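# Swap fluorescent tube for LED tube in fixture

## Task

Remove the old fluorescent tube from the light fixture and set it lying flat on the bottom of the carton. The carton is loose, and at the end it must rest level and entirely on the bench. Seat the LED tube locked in both lampholders with its white side up. Neither tube may break: a tube breaks if it moves quickly while no gripper holds it (for example dropping more than a few centimetres) or while it is touching anything other than the robot, and a broken tube means failure. Nothing may count as done if only the robot is holding it in place at the end. Finish by opening the grippers and moving the arms away.

## Robot and tools

Robot: two six-joint arms, left_arm and right_arm, each with a parallel two-finger gripper. They face each other across the table; left_arm's base sits on the +y side at (+0.150, +0.532, +0.128) m, right_arm's at (+0.112, -0.452, +0.086) m. The names do not correspond to image sides. Scene frame: origin at table centre, +z up, table surface at z = +0.020 m. Reported hand positions are in this frame and may be somewhat off, especially at long reach. The gripper's fingers point along its own +x and close along its y; end_effector_position is the point between the pads, 3 to 4 cm behind the tips.

Joint order everywhere (rows and result lists), per arm: waist (joint_0), wrist yaw (joint_4), shoulder (joint_1), wrist pitch (joint_3), elbow (joint_2), wrist roll (joint_5). Stated ranges in rad: waist -3.054 to 3.054, shoulder 0.000 to 3.142, elbow 0.000 to 2.356, wrist pitch -1.571 to 1.571, wrist yaw -1.571 to 1.571, wrist roll -3.142 to 3.142; true ends may differ by 0.010.

A row is one flat list of 14 numbers, each in [-1, 1], always covering both arms: left_arm's six joint values in the order above then its gripper opening, then the same seven for right_arm. Joint values are scaled offsets, not poses: 1.0 equals 0.9615 rad for waist, shoulder and elbow, 1.713 for wrist pitch, 1.767 for wrist yaw, 1.728 for wrist roll. The opening is absolute: +1 fully open, empty fingers touch near -0.80, values below that add nothing. Closing fully takes at least about 0.5 s. To hold something, command roughly 0.07 below the reported grip_measured; smaller gaps give a lighter grip.

execute_actions(actions): a list of actions; each action is a table of up to 15 rows, one row per 1/30 s step, and the last row is held if fewer than 15 are given (an action lasts 0.5 s). Joint offsets in every row are measured from the angles at the start of that action, not from the previous row; for the first action they are from the last reported angles. An action that would push any joint more than 0.010 rad outward beyond its range is rejected for both arms; a malformed action, or a failing first action, rejects the whole call. Joints asked beyond their real end stop there and the result may say "joint sent to its limit". An empty list just reports state and images.

move(target, speed, blocking): target is one 14-number row as above; its joint offsets are from the "Joint positions" in the latest result that shows them. All joints travel proportionally to arrive together, so hands follow curves and do not avoid obstacles or each other. speed (0.01 to 2 rad/s, default 0.5) caps the joint with the longest travel; paths last 0.5 to 10 s. Faster moves and targets set deeper past a contact hit and press harder. blocking=false returns after 0.5 s while motion continues; then use wait or stop before sending more rows or moves. The extra "move:" line reports the ending (done, off_target, moving, held, fault), limits=held or limits=none, and each arm's joint furthest from target.

wait(seconds): 0 to 10 s, holds last commands; returns early if a running move ends. stop(): brakes a running move (needs room to slow; fingers keep going). zoom_image(camera, region): region [x0, y0, x1, y1] pixels, at most 504 by 504, from cam_head_left, cam_head_right, cam_high, cam_low, cam_left_wrist or cam_right_wrist (all 504x504). read_manual(section): licence texts only, no motion. finished_scene(scene): ends the scene irreversibly after the last command is held; the task must already be complete and stable.

Results: a state line per arm with gripper position, quat_wxyz and velocities; Joint positions and Joint velocities per arm in the order above plus finger-pad gap in metres (0.088 when open); grip_measured on the command scale (may read up to about 1 mm off, and narrower by up to about 3 mm while squeezing); Joint targets, which can keep changing on their own; Joint torques and External joint torques (estimate of outside load, includes friction and held weight; one line per earlier action). "joint command not followed" means a clearance check altered targets. Each step the joint targets are kept within a small lead of measured angles (about 0.21 to 0.27 rad) and scaled back if they would move the hand over 70 mm, so large changes need several actions; friction can leave joints short, so check where they ended and finish the remainder next action.

Avoid: dropping or fast-moving an unheld tube, letting a tube hit things at speed, knocking anything off the table, tipping or shifting the carton off the bench, arms touching or pushing each other, and contact loads reaching load limits (waist 17.4, shoulder 21.6, elbow 21.5, wrist pitch 5.67, wrist yaw 5.65, wrist roll 5.3 N m, held weight included), which freezes that arm for 10 s. Holding loads heats motors: MOTOR HOT from 50 °C, a hold at 95 °C (OVER-TEMPERATURE FAULT), and possible power loss if it does not cool. Loose objects can occasionally be nudged by outside pushes. The simulation runs on while you compose replies, holding the last command.

Each tool is called after "Call:" as a command line: name --argument value for each argument, lists and objects as JSON in quotes; but a table of rows of numbers goes row by row, as --pt "numbers of a row", without its own name.

## Session

Call:
execute_actions --actions '[]'

Scene clock: 0.00 s.
left_arm: end_effector_position=(+0.2054, +0.0571, +0.3355) grip_measured=+0.849 end_effector_quat_wxyz=(+0.118, +0.505, -0.392, -0.760) end_effector_velocity=(-0.000, -0.000, +0.003) end_effector_angular_velocity=(+0.000, +0.003, +0.016) | right_arm: end_effector_position=(-0.0566, -0.3107, +0.4057) grip_measured=+0.820 end_effector_quat_wxyz=(+0.417, -0.137, +0.821, +0.365) end_effector_velocity=(+0.002, -0.002, -0.003) end_effector_angular_velocity=(-0.022, -0.009, +0.002)
Joint names: [waist, wrist yaw, shoulder, wrist pitch, elbow, wrist roll]
Joint positions: left_arm=[ 0.129  0.662  1.966 -0.869  1.806  2.118  0.081] | right_arm=[ 0.536 -0.509  1.177 -1.525  1.583  1.454  0.079]
Joint velocities: left_arm=[-0.002 -0.007 -0.007  0.007 -0.002 -0.022 -0.   ] | right_arm=[-0.007 -0.007  0.002 -0.022 -0.002 -0.007 -0.   ]
Joint torques (N m, as the arm reports them, + toward a larger angle): no reading
External joint torques (N m, as the arm's controller estimates them; a push from outside toward a larger angle lowers the number): no reading
Heat: left arm: hottest shoulder 28 °C (+0.0 °C/min); right arm: hottest shoulder 31 °C (+0.0 °C/min).
Joint targets: left_arm=[0.129 0.662 1.966 -0.869 1.806 2.118] | right_arm=[0.536 -0.509 1.177 -1.525 1.583 1.454]

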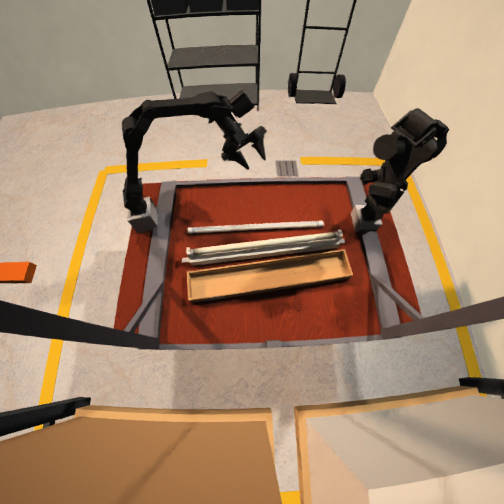

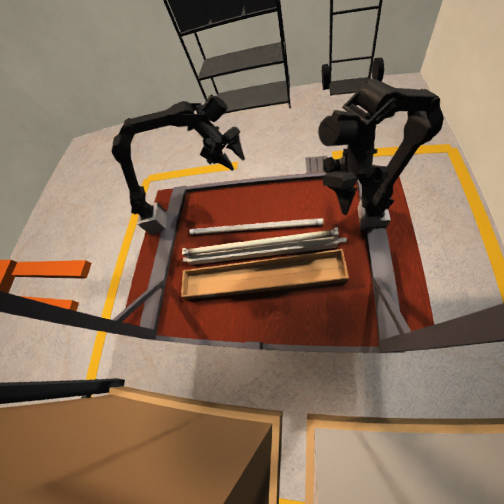

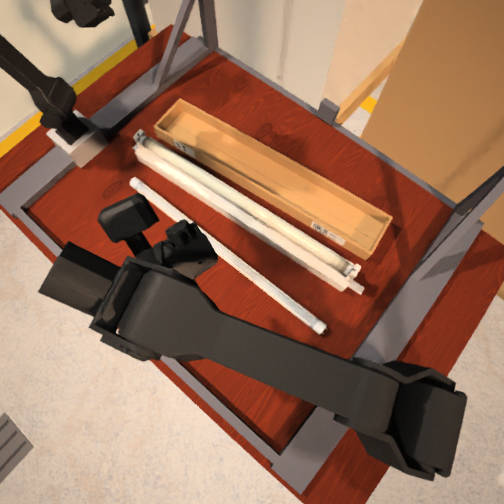

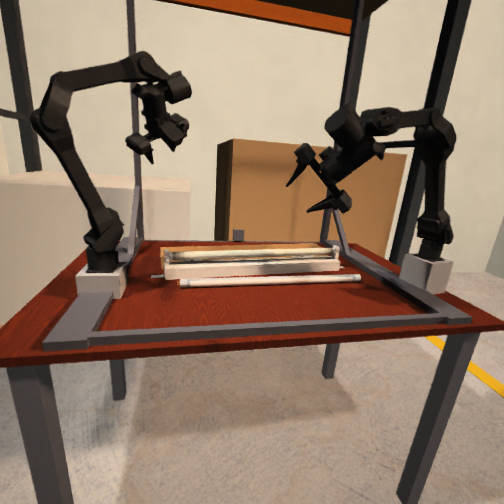

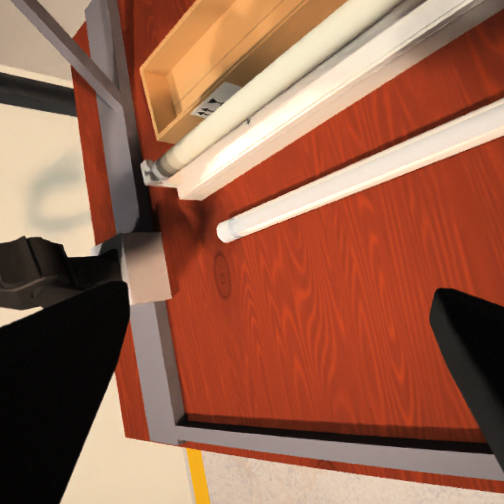

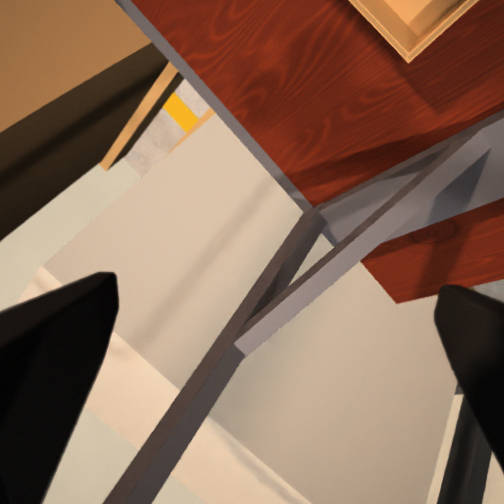

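Call:
move --target '[-0.912,-0.378,-0.602,-0.248,-0.656,-1,0.5,-0.138,0.419,0.39,0.448,-0.394,-0.585,0.4]' --speed 0.8

Call:
move --target '[0,0,0,0,0,-0.56,0.5,0,0,0,0,0,0,0.4]' --speed 1

Scene clock: 9.73 s.
left_arm: end_effector_position=(+0.0216, +0.3280, +0.2806) grip_measured=+0.503 end_effector_quat_wxyz=(+0.229, +0.656, +0.198, -0.692) end_effector_velocity=(+0.000, +0.004, -0.000) end_effector_angular_velocity=(+0.011, +0.004, +0.019) | right_arm: end_effector_position=(+0.0001, -0.1044, +0.2417) grip_measured=+0.402 end_effector_quat_wxyz=(+0.638, -0.328, +0.373, +0.589) end_effector_velocity=(-0.000, +0.001, +0.001) end_effector_angular_velocity=(+0.009, -0.007, +0.005)
Joint names: [waist, wrist yaw, shoulder, wrist pitch, elbow, wrist roll]
Joint positions: left_arm=[-0.744 -0.     1.397 -1.291  1.185  0.395  0.064] | right_arm=[ 0.406  0.227  1.54  -0.759  1.214  0.446  0.059]
Joint velocities: left_arm=[-0.002  0.007 -0.007 -0.007 -0.007 -0.022 -0.   ] | right_arm=[ 0.002  0.007 -0.002  0.007 -0.002 -0.007 -0.   ]
Joint torques (N m, as the arm reports them, + toward a larger angle): left_arm=[-0.42 -0.17 -6.95  0.29  5.01 -0.2 ] | right_arm=[-0.14  0.37 -5.48  1.16  6.55 -0.09]
External joint torques (N m, as the arm's controller estimates them; a push from outside toward a larger angle lowers the number): left_arm=[-0.43 -0.19 -2.38 -0.16 -0.86 -0.19] | right_arm=[-0.16  0.22  0.69  0.07  0.16 -0.09]
Heat: left arm: hottest shoulder 31 °C (+18.5 °C/min); right arm: hottest shoulder 30 °C (-6.2 °C/min).
Joint targets: left_arm=[-0.748 -0.006 1.387 -1.294 1.175 0.390] | right_arm=[0.403 0.231 1.552 -0.757 1.204 0.443]
move: off_target (right_arm); limits=none; left_arm: farthest joint: the shoulder, 0.010 radians from its target (0.579 radians at the start); right_arm: farthest joint: the shoulder, 0.012 radians from its target (0.375 radians at the start)

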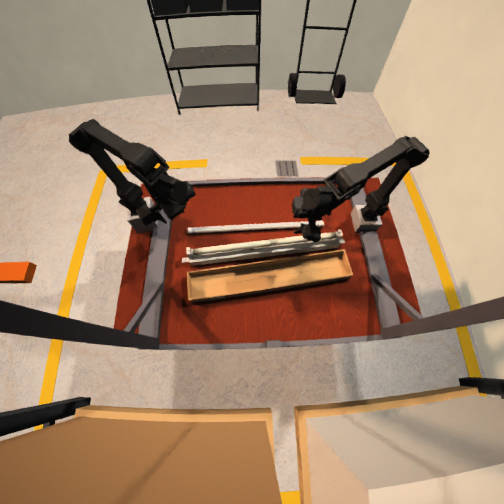

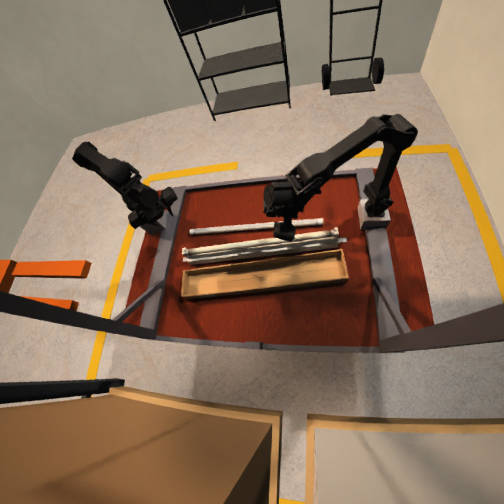

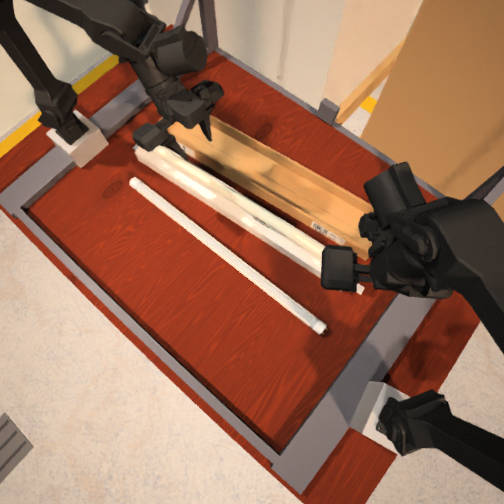

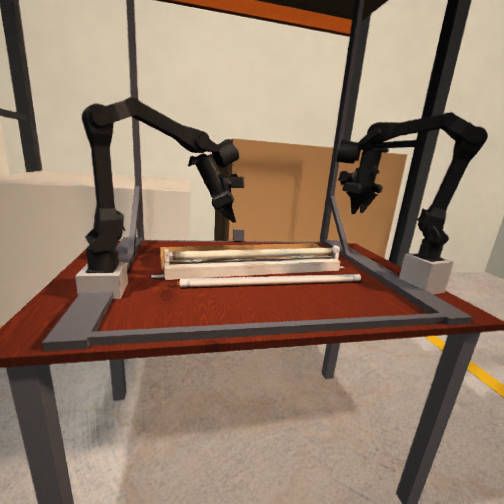

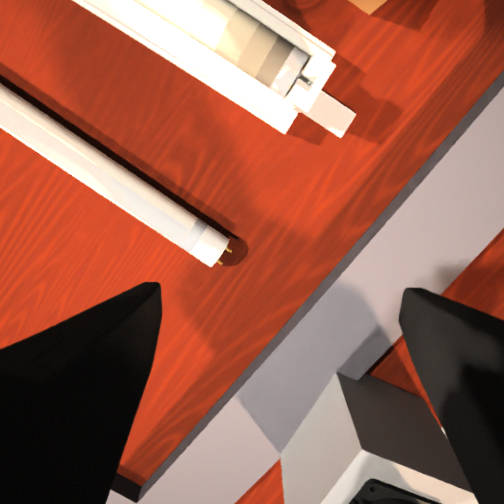

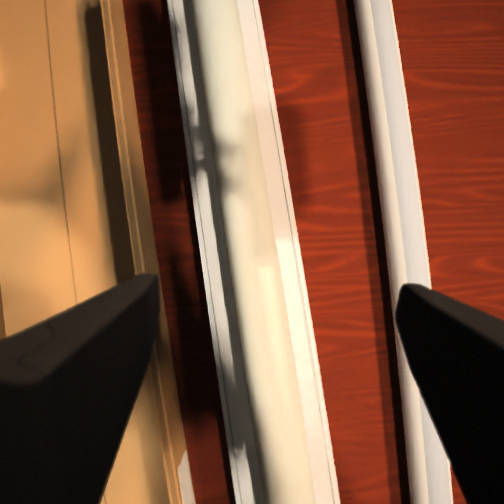

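Scene clock: 11.53 s.
left_arm: end_effector_position=(+0.0216, +0.3280, +0.2806) grip_measured=+0.503 end_effector_quat_wxyz=(+0.506, +0.475, +0.496, -0.522) end_effector_velocity=(+0.002, +0.002, -0.000) end_effector_angular_velocity=(+0.002, -0.011, -0.009) | right_arm: end_effector_position=(+0.0001, -0.1044, +0.2417) grip_measured=+0.402 end_effector_quat_wxyz=(+0.638, -0.328, +0.373, +0.589) end_effector_velocity=(-0.002, -0.000, +0.002) end_effector_angular_velocity=(+0.003, +0.012, +0.027)
Joint names: [waist, wrist yaw, shoulder, wrist pitch, elbow, wrist roll]
Joint positions: left_arm=[-0.744 -0.     1.397 -1.291  1.185 -0.567  0.064] | right_arm=[ 0.406  0.227  1.54  -0.759  1.214  0.446  0.059]
Joint velocities: left_arm=[-0.002 -0.007 -0.002 -0.007 -0.002  0.007  0.   ] | right_arm=[-0.002 -0.022 -0.007  0.007 -0.002 -0.022 -0.   ]
Joint torques (N m, as the arm reports them, + toward a larger angle): left_arm=[-0.03 -0.03 -5.63  0.42  6.21 -0.19] | right_arm=[-0.01  0.24 -6.68  1.    7.79  0.  ]
External joint torques (N m, as the arm's controller estimates them; a push from outside toward a larger angle lowers the number): left_arm=[-0.05  0.01 -1.08 -0.02  0.36 -0.19] | right_arm=[-0.02  0.09 -0.49 -0.08  1.39 -0.01]
Heat: left arm: hottest shoulder 31 °C (+15.6 °C/min); right arm: hottest shoulder 31 °C (+0.0 °C/min).
Joint targets: left_arm=[-0.744 -0.000 1.397 -1.291 1.185 -0.573] | right_arm=[0.406 0.227 1.540 -0.759 1.214 0.446]
move: done; limits=none; left_arm: farthest joint: the wrist roll, 0.005 radians from its target (0.968 radians at the start); right_arm: farthest joint: the waist, 0.000 radians from its target (0.000 radians at the start)

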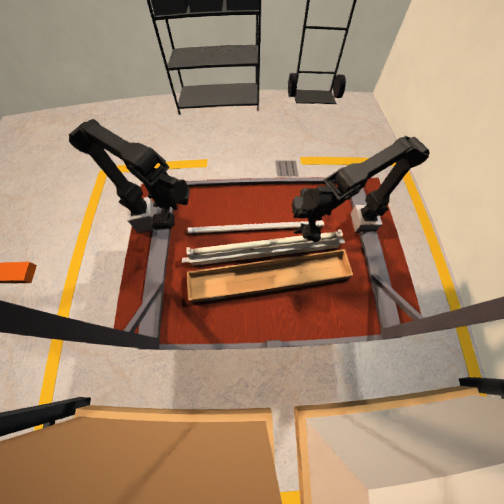

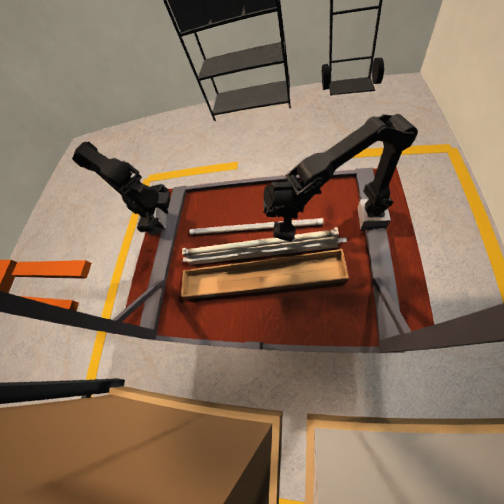

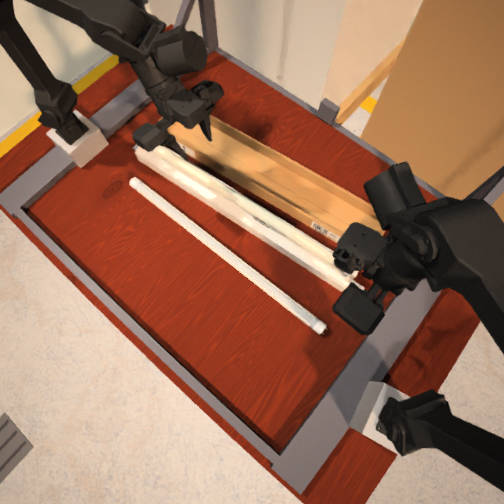

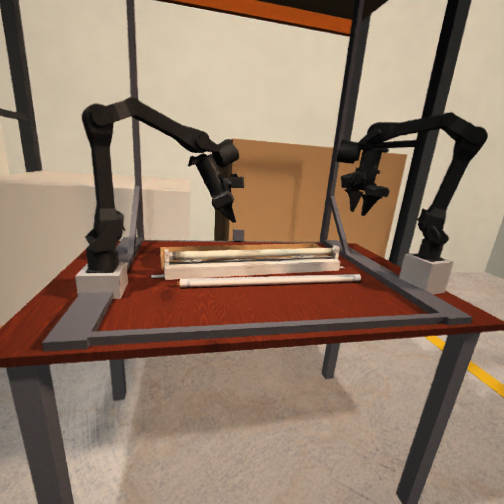

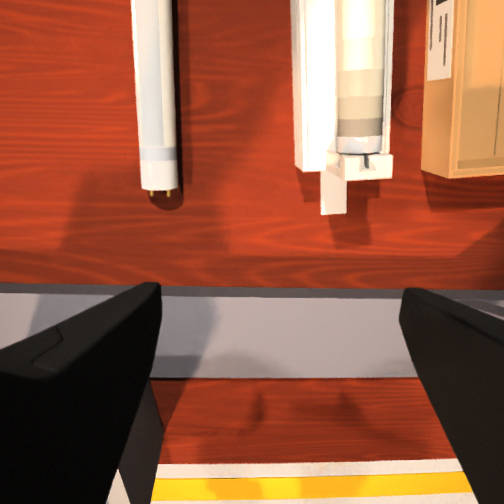

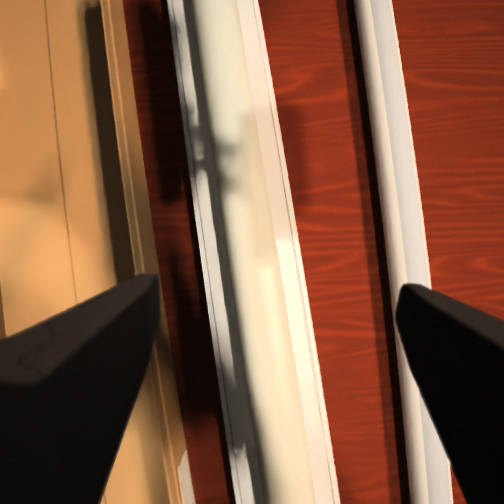

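Call:
move --target '[0,0,0,0,0,0,0.5,0.055,0.003,0.175,0.165,-0.17,0,0.4]' --speed 0.3

Scene clock: 18.53 s.
left_arm: end_effector_position=(+0.0216, +0.3280, +0.2806) grip_measured=+0.503 end_effector_quat_wxyz=(+0.506, +0.475, +0.496, -0.522) end_effector_velocity=(+0.002, +0.005, -0.002) end_effector_angular_velocity=(+0.019, -0.021, -0.014) | right_arm: end_effector_position=(-0.0241, -0.0953, +0.1612) grip_measured=+0.402 end_effector_quat_wxyz=(+0.621, -0.349, +0.368, +0.597) end_effector_velocity=(+0.000, -0.001, -0.002) end_effector_angular_velocity=(+0.000, -0.018, +0.018)
Joint names: [waist, wrist yaw, shoulder, wrist pitch, elbow, wrist roll]
Joint positions: left_arm=[-0.744 -0.     1.397 -1.291  1.185 -0.568  0.064] | right_arm=[ 0.456  0.229  1.696 -0.479  1.059  0.446  0.059]
Joint velocities: left_arm=[-0.007 -0.007  0.002 -0.022 -0.002  0.007 -0.   ] | right_arm=[ 0.002  0.007  0.002  0.007 -0.007 -0.022 -0.   ]
Joint torques (N m, as the arm reports them, + toward a larger angle): left_arm=[-0.04 -0.03 -5.63  0.42  6.21  0.02] | right_arm=[ 0.11  0.35 -6.2   1.11  6.04 -0.01]
External joint torques (N m, as the arm's controller estimates them; a push from outside toward a larger angle lowers the number): left_arm=[-0.02  0.01 -1.06 -0.01  0.35  0.01] | right_arm=[ 0.07  0.2   0.71  0.06  0.05 -0.02]
Heat: left arm: hottest shoulder 31 °C (+9.7 °C/min); right arm: hottest shoulder 31 °C (+0.0 °C/min).
Joint targets: left_arm=[-0.744 -0.000 1.397 -1.291 1.185 -0.567] | right_arm=[0.459 0.232 1.709 -0.477 1.050 0.446]
move: off_target (right_arm); limits=none; left_arm: farthest joint: the wrist roll, 0.001 radians from its target (0.001 radians at the start); right_arm: farthest joint: the shoulder, 0.013 radians from its target (0.168 radians at the start)

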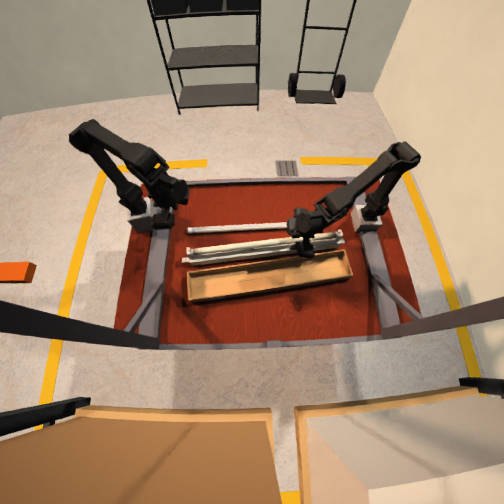

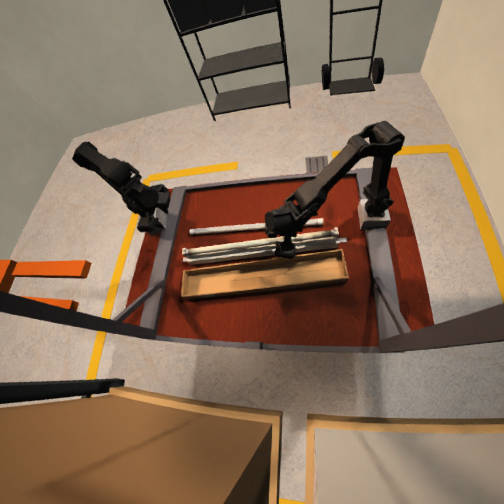

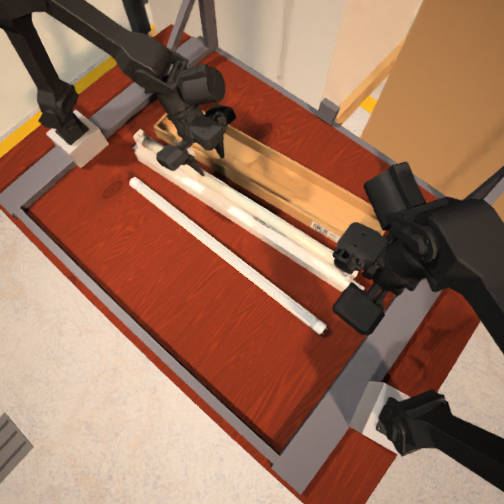

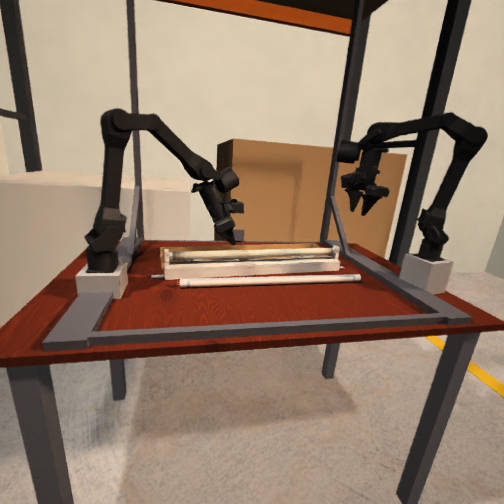

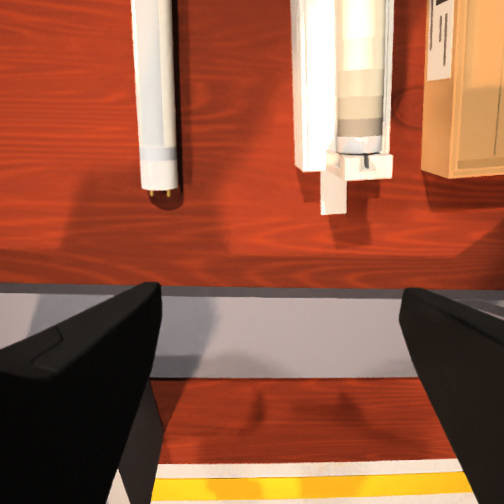

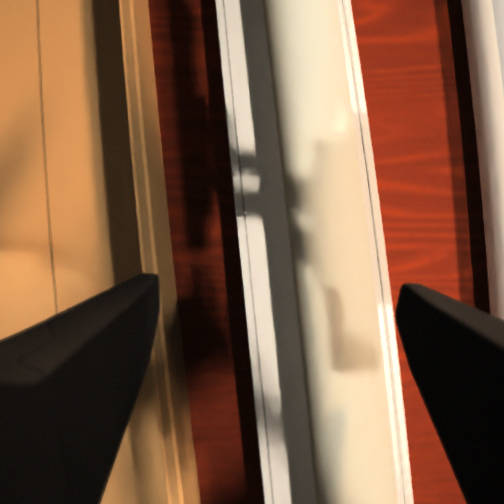

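Call:
move --target '[0,0,0,0,0,0,0.5,-0.086,-0.044,-0.05,0.08,-0.138,-0.093,0.2]' --speed 0.3

Scene clock: 38.50 s.
left_arm: end_effector_position=(+0.0216, +0.3280, +0.2806) grip_measured=+0.503 end_effector_quat_wxyz=(+0.506, +0.475, +0.496, -0.522) end_effector_velocity=(+0.003, -0.000, +0.001) end_effector_angular_velocity=(-0.009, -0.019, +0.006) | right_arm: end_effector_position=(-0.0023, -0.0979, +0.1444) grip_measured=+0.203 end_effector_quat_wxyz=(+0.596, -0.360, +0.347, +0.628) end_effector_velocity=(+0.004, -0.001, +0.001) end_effector_angular_velocity=(-0.000, -0.003, -0.017)
Joint names: [waist, wrist yaw, shoulder, wrist pitch, elbow, wrist roll]
Joint positions: left_arm=[-0.744 -0.     1.397 -1.291  1.185 -0.568  0.064] | right_arm=[ 0.377  0.155  1.662 -0.344  0.936  0.289  0.049]
Joint velocities: left_arm=[-0.002 -0.022 -0.002 -0.007  0.002 -0.007  0.   ] | right_arm=[-0.007  0.007 -0.007 -0.007 -0.002  0.007 -0.   ]
Joint torques (N m, as the arm reports them, + toward a larger angle): left_arm=[-0.05 -0.03 -5.62  0.41  6.21  0.01] | right_arm=[-0.16 -0.02 -8.74  1.17  6.07 -0.12]
External joint torques (N m, as the arm's controller estimates them; a push from outside toward a larger angle lowers the number): left_arm=[-0.06  0.01 -1.   -0.02  0.31  0.01] | right_arm=[-0.11 -0.13 -2.17  0.06  0.2  -0.12]
Heat: left arm: hottest shoulder 30 °C (+3.1 °C/min); right arm: hottest shoulder 32 °C (+1.6 °C/min).
Joint targets: left_arm=[-0.744 -0.000 1.397 -1.291 1.185 -0.568] | right_arm=[0.373 0.151 1.648 -0.342 0.927 0.285]
move: off_target (right_arm); limits=none; left_arm: farthest joint: the waist, 0.000 radians from its target (0.000 radians at the start); right_arm: farthest joint: the shoulder, 0.014 radians from its target (0.048 radians at the start)

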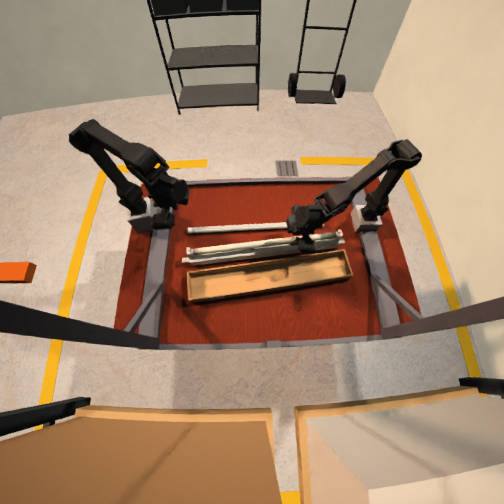

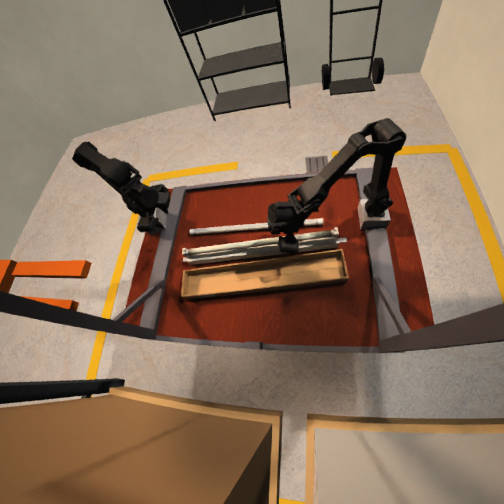

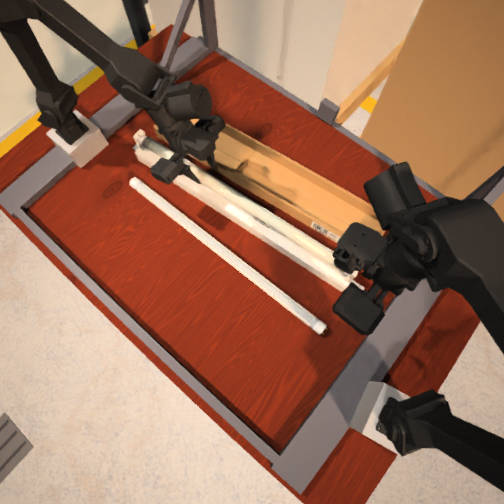

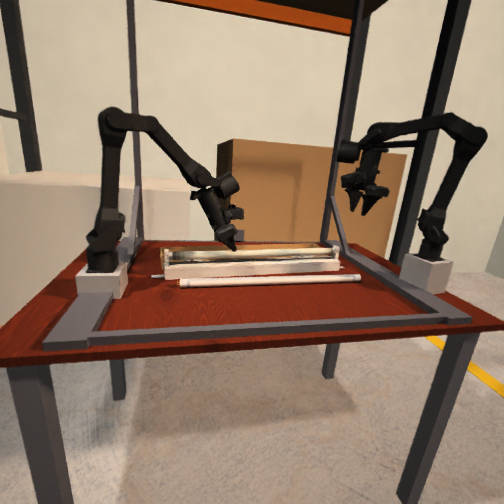

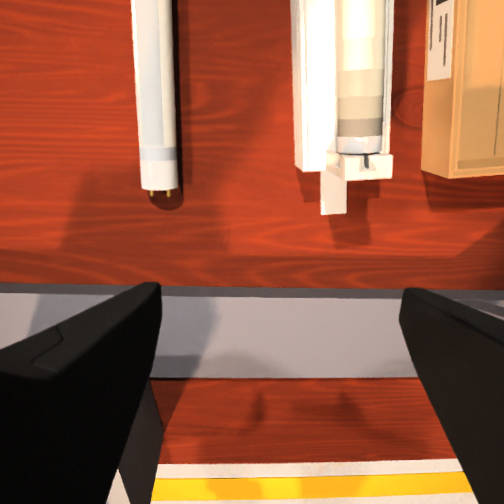

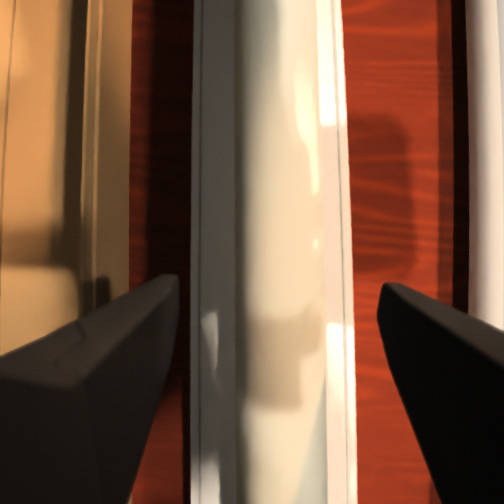

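Call:
move --target '[0,0,0,0,0,0,0.5,0,0,0.09,0.092,-0.086,0,0.1]' --speed 0.15

Call:
move --target '[0,0,0,0,0,0,0.5,0.183,0.228,0.144,-0.097,0.143,0.004,0.05]' --speed 0.3

Call:
move --target '[0,0,0,0,0,0,0.5,0,0,0,0,0,0,-0.46]'

Scene clock: 47.80 s.
left_arm: end_effector_position=(+0.0216, +0.3280, +0.2806) grip_measured=+0.503 end_effector_quat_wxyz=(+0.506, +0.475, +0.496, -0.522) end_effector_velocity=(+0.000, +0.003, -0.003) end_effector_angular_velocity=(+0.019, -0.002, +0.019) | right_arm: end_effector_position=(-0.0026, -0.0969, +0.1112) grip_measured=+0.103 end_effector_quat_wxyz=(+0.597, -0.357, +0.346, +0.630) end_effector_velocity=(+0.003, -0.003, -0.002) end_effector_angular_velocity=(-0.009, -0.014, +0.000)
Joint names: [waist, wrist yaw, shoulder, wrist pitch, elbow, wrist roll]
Joint positions: left_arm=[-0.744 -0.     1.397 -1.291  1.185 -0.568  0.064] | right_arm=[ 0.376  0.155  1.735 -0.188  0.862  0.288  0.044]
Joint velocities: left_arm=[-0.002  0.007  0.002 -0.007 -0.007 -0.022 -0.   ] | right_arm=[-0.002  0.007 -0.002 -0.007 -0.007 -0.007 -0.   ]
Joint torques (N m, as the arm reports them, + toward a larger angle): left_arm=[-0.05 -0.03 -5.63  0.42  6.21  0.01] | right_arm=[ 0.09  0.14 -6.    1.15  5.69  0.01]
External joint torques (N m, as the arm's controller estimates them; a push from outside toward a larger angle lowers the number): left_arm=[-0.02  0.   -1.12 -0.02  0.38  0.  ] | right_arm=[0.11 0.03 0.7  0.04 0.25 0.  ]
Heat: left arm: hottest shoulder 30 °C (+2.5 °C/min); right arm: hottest shoulder 34 °C (+3.8 °C/min).
Joint targets: left_arm=[-0.744 -0.000 1.397 -1.291 1.185 -0.568] | right_arm=[0.376 0.155 1.748 -0.186 0.853 0.289]
move: off_target (right_arm); limits=none; left_arm: farthest joint: the waist, 0.000 radians from its target (0.000 radians at the start); right_arm: farthest joint: the shoulder, 0.013 radians from its target (0.087 radians at the start)

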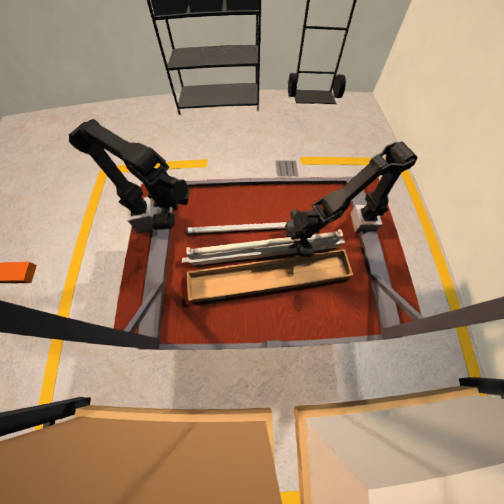

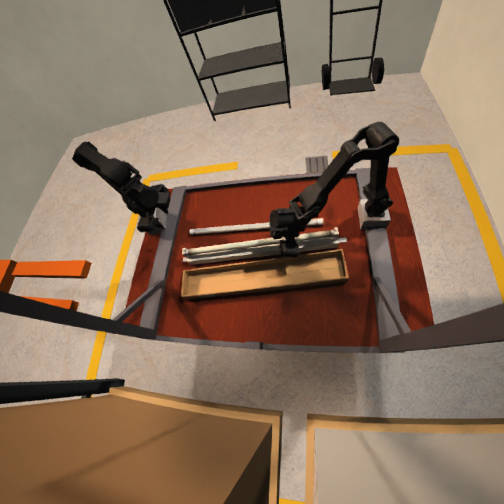

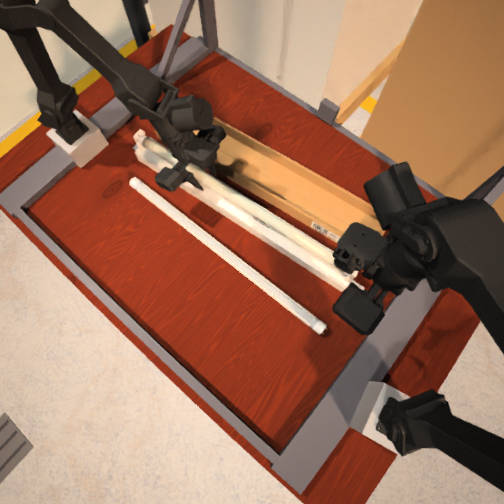

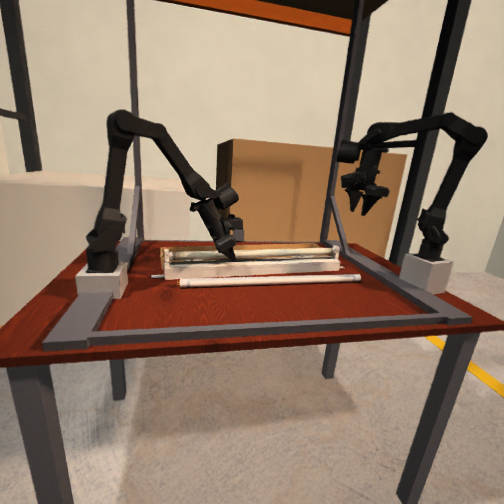

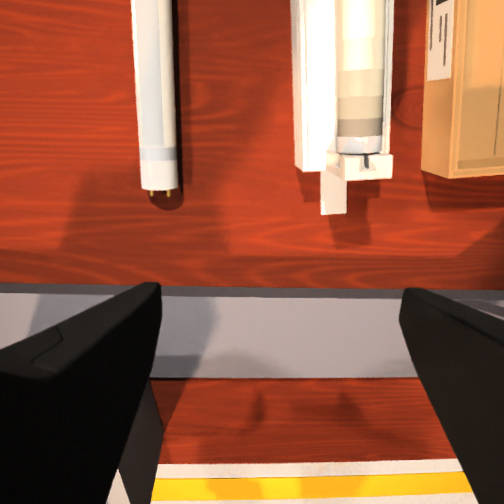

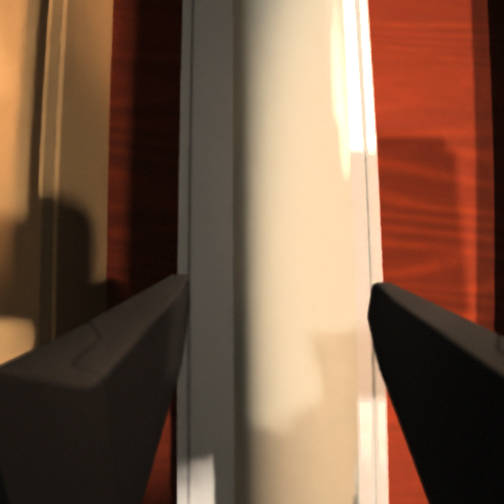

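Scene clock: 49.73 s.
left_arm: end_effector_position=(+0.0216, +0.3280, +0.2806) grip_measured=+0.503 end_effector_quat_wxyz=(+0.506, +0.475, +0.496, -0.522) end_effector_velocity=(+0.002, +0.000, +0.002) end_effector_angular_velocity=(-0.005, -0.004, +0.025) | right_arm: end_effector_position=(-0.0108, -0.0982, +0.1092) grip_measured=+0.053 end_effector_quat_wxyz=(+0.656, -0.468, +0.216, +0.551) end_effector_velocity=(+0.001, -0.005, -0.002) end_effector_angular_velocity=(-0.025, -0.009, +0.011)
Joint names: [waist, wrist yaw, shoulder, wrist pitch, elbow, wrist roll]
Joint positions: left_arm=[-0.744 -0.     1.397 -1.291  1.185 -0.568  0.064] | right_arm=[ 0.549  0.554  1.861 -0.353  0.99   0.292  0.042]
Joint velocities: left_arm=[ 0.002 -0.007 -0.007 -0.007  0.002 -0.022 -0.   ] | right_arm=[ 0.002 -0.007 -0.002 -0.022 -0.002 -0.007 -0.   ]
Joint torques (N m, as the arm reports them, + toward a larger angle): left_arm=[-0.04 -0.03 -5.63  0.42  6.21  0.01] | right_arm=[ 0.25  0.6  -6.56  0.73  7.51  0.12]
External joint torques (N m, as the arm's controller estimates them; a push from outside toward a larger angle lowers the number): left_arm=[-0.05  0.01 -1.01 -0.02  0.3   0.  ] | right_arm=[ 0.22  0.25  0.78 -0.11  2.35  0.1 ]
Heat: left arm: hottest shoulder 30 °C (+2.4 °C/min); right arm: hottest shoulder 34 °C (+3.6 °C/min).
Joint targets: left_arm=[-0.744 -0.000 1.397 -1.291 1.185 -0.568] | right_arm=[0.552 0.558 1.874 -0.354 0.999 0.295]
move: off_target (right_arm); limits=none; left_arm: farthest joint: the waist, 0.000 radians from its target (0.000 radians at the start); right_arm: farthest joint: the shoulder, 0.013 radians from its target (0.138 radians at the start)

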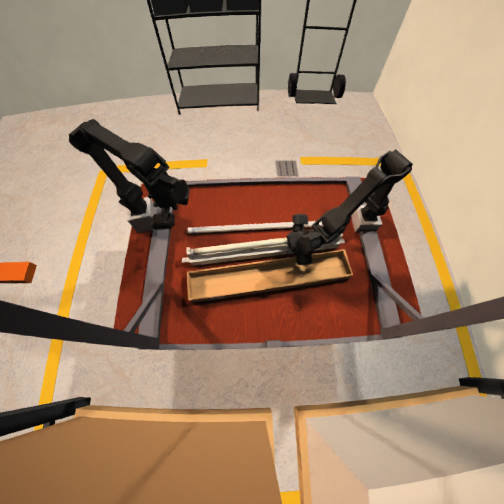

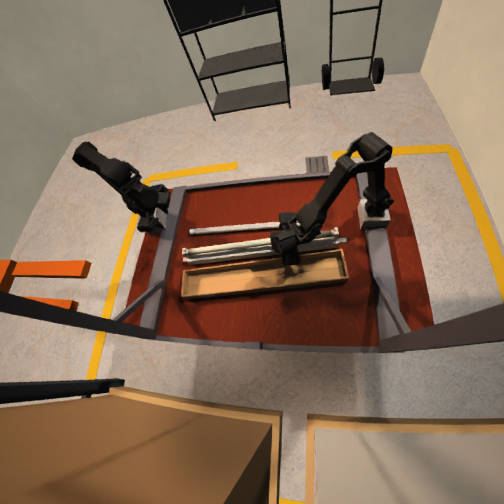

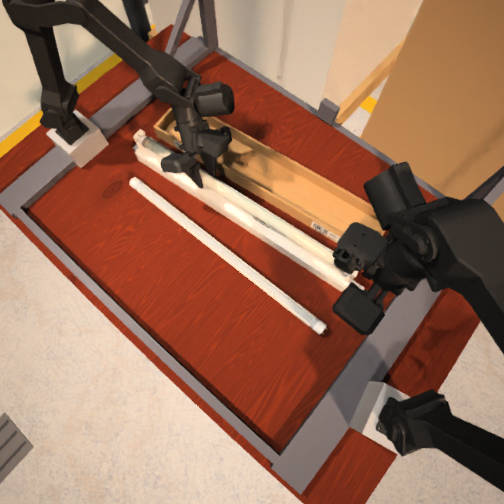

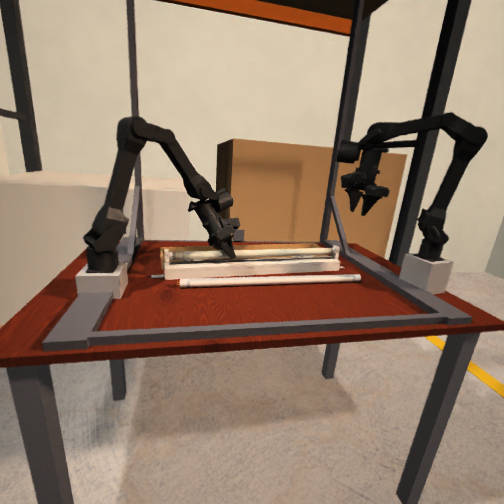

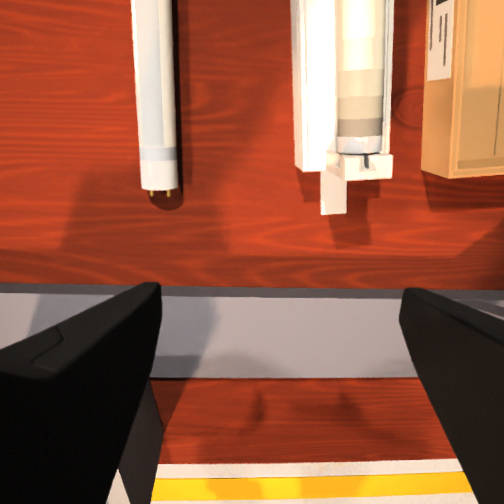

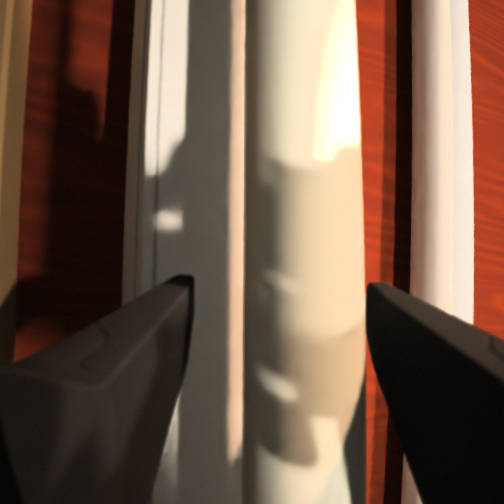

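Scene clock: 50.23 s.
left_arm: end_effector_position=(+0.0216, +0.3280, +0.2806) grip_measured=+0.503 end_effector_quat_wxyz=(+0.506, +0.475, +0.496, -0.522) end_effector_velocity=(+0.002, +0.002, -0.000) end_effector_angular_velocity=(+0.003, -0.010, +0.005) | right_arm: end_effector_position=(-0.0079, -0.0979, +0.1097) grip_measured=-0.336 end_effector_quat_wxyz=(+0.658, -0.471, +0.213, +0.547) end_effector_velocity=(+0.001, -0.002, -0.001) end_effector_angular_velocity=(-0.012, -0.002, +0.006)
Joint names: [waist, wrist yaw, shoulder, wrist pitch, elbow, wrist roll]
Joint positions: left_arm=[-0.744 -0.     1.397 -1.291  1.185 -0.568  0.064] | right_arm=[ 0.545  0.564  1.861 -0.357  0.99   0.289  0.023]
Joint velocities: left_arm=[-0.002 -0.007 -0.002 -0.007 -0.002 -0.007 -0.   ] | right_arm=[-0.002 -0.007 -0.002 -0.007 -0.002 -0.007 -0.   ]
Joint torques (N m, as the arm reports them, + toward a larger angle): left_arm=[-0.04 -0.03 -5.63  0.41  6.22  0.  ] | right_arm=[ 0.34  0.01 -7.93  1.02  6.31  0.12]
External joint torques (N m, as the arm's controller estimates them; a push from outside toward a larger angle lowers the number): left_arm=[-0.05  0.02 -1.08 -0.02  0.37  0.  ] | right_arm=[ 0.33 -0.34 -0.67  0.19  1.19  0.09]
Heat: left arm: hottest shoulder 30 °C (+2.4 °C/min); right arm: hottest shoulder 34 °C (+3.6 °C/min).
Joint targets: left_arm=[-0.744 -0.000 1.397 -1.291 1.185 -0.568] | right_arm=[0.549 0.553 1.861 -0.353 0.990 0.292]
move: done; limits=none; left_arm: farthest joint: the waist, 0.000 radians from its target (0.000 radians at the start); right_arm: farthest joint: the wrist yaw, 0.010 radians from its target (0.000 radians at the start)

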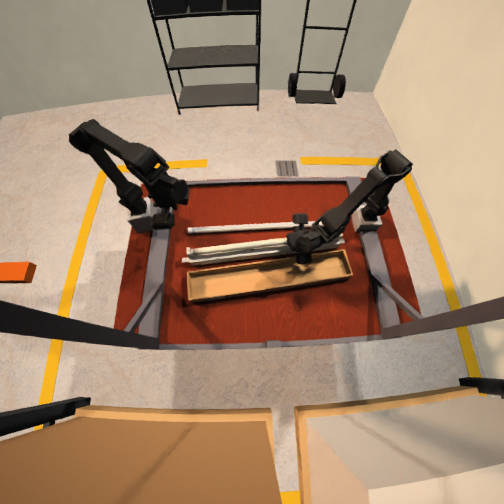

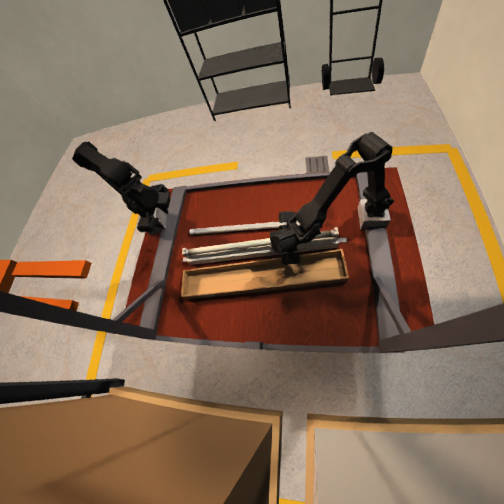

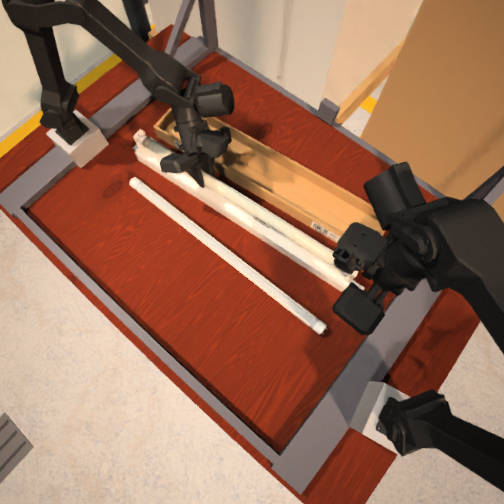

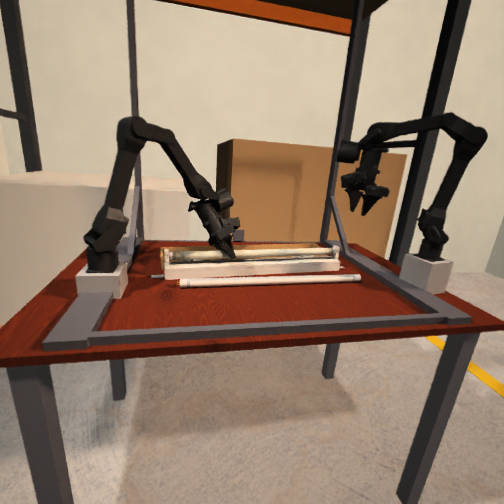

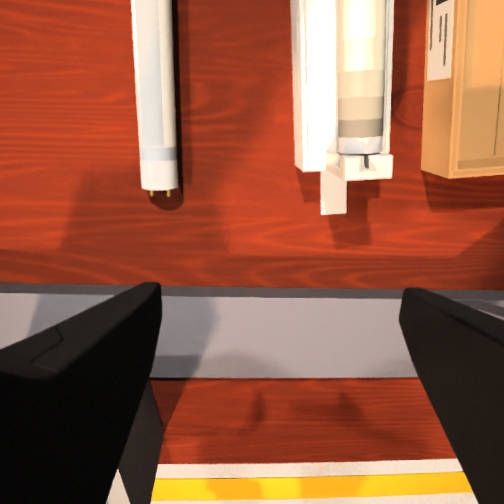

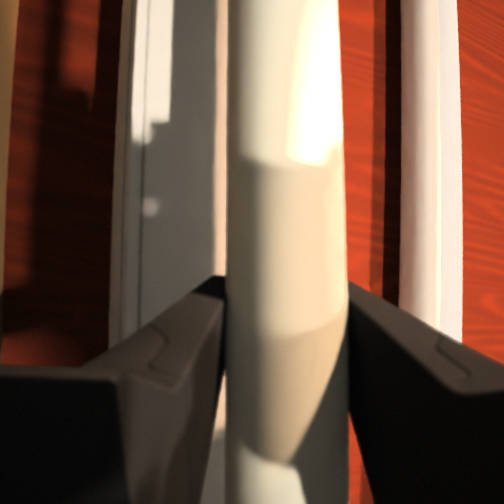

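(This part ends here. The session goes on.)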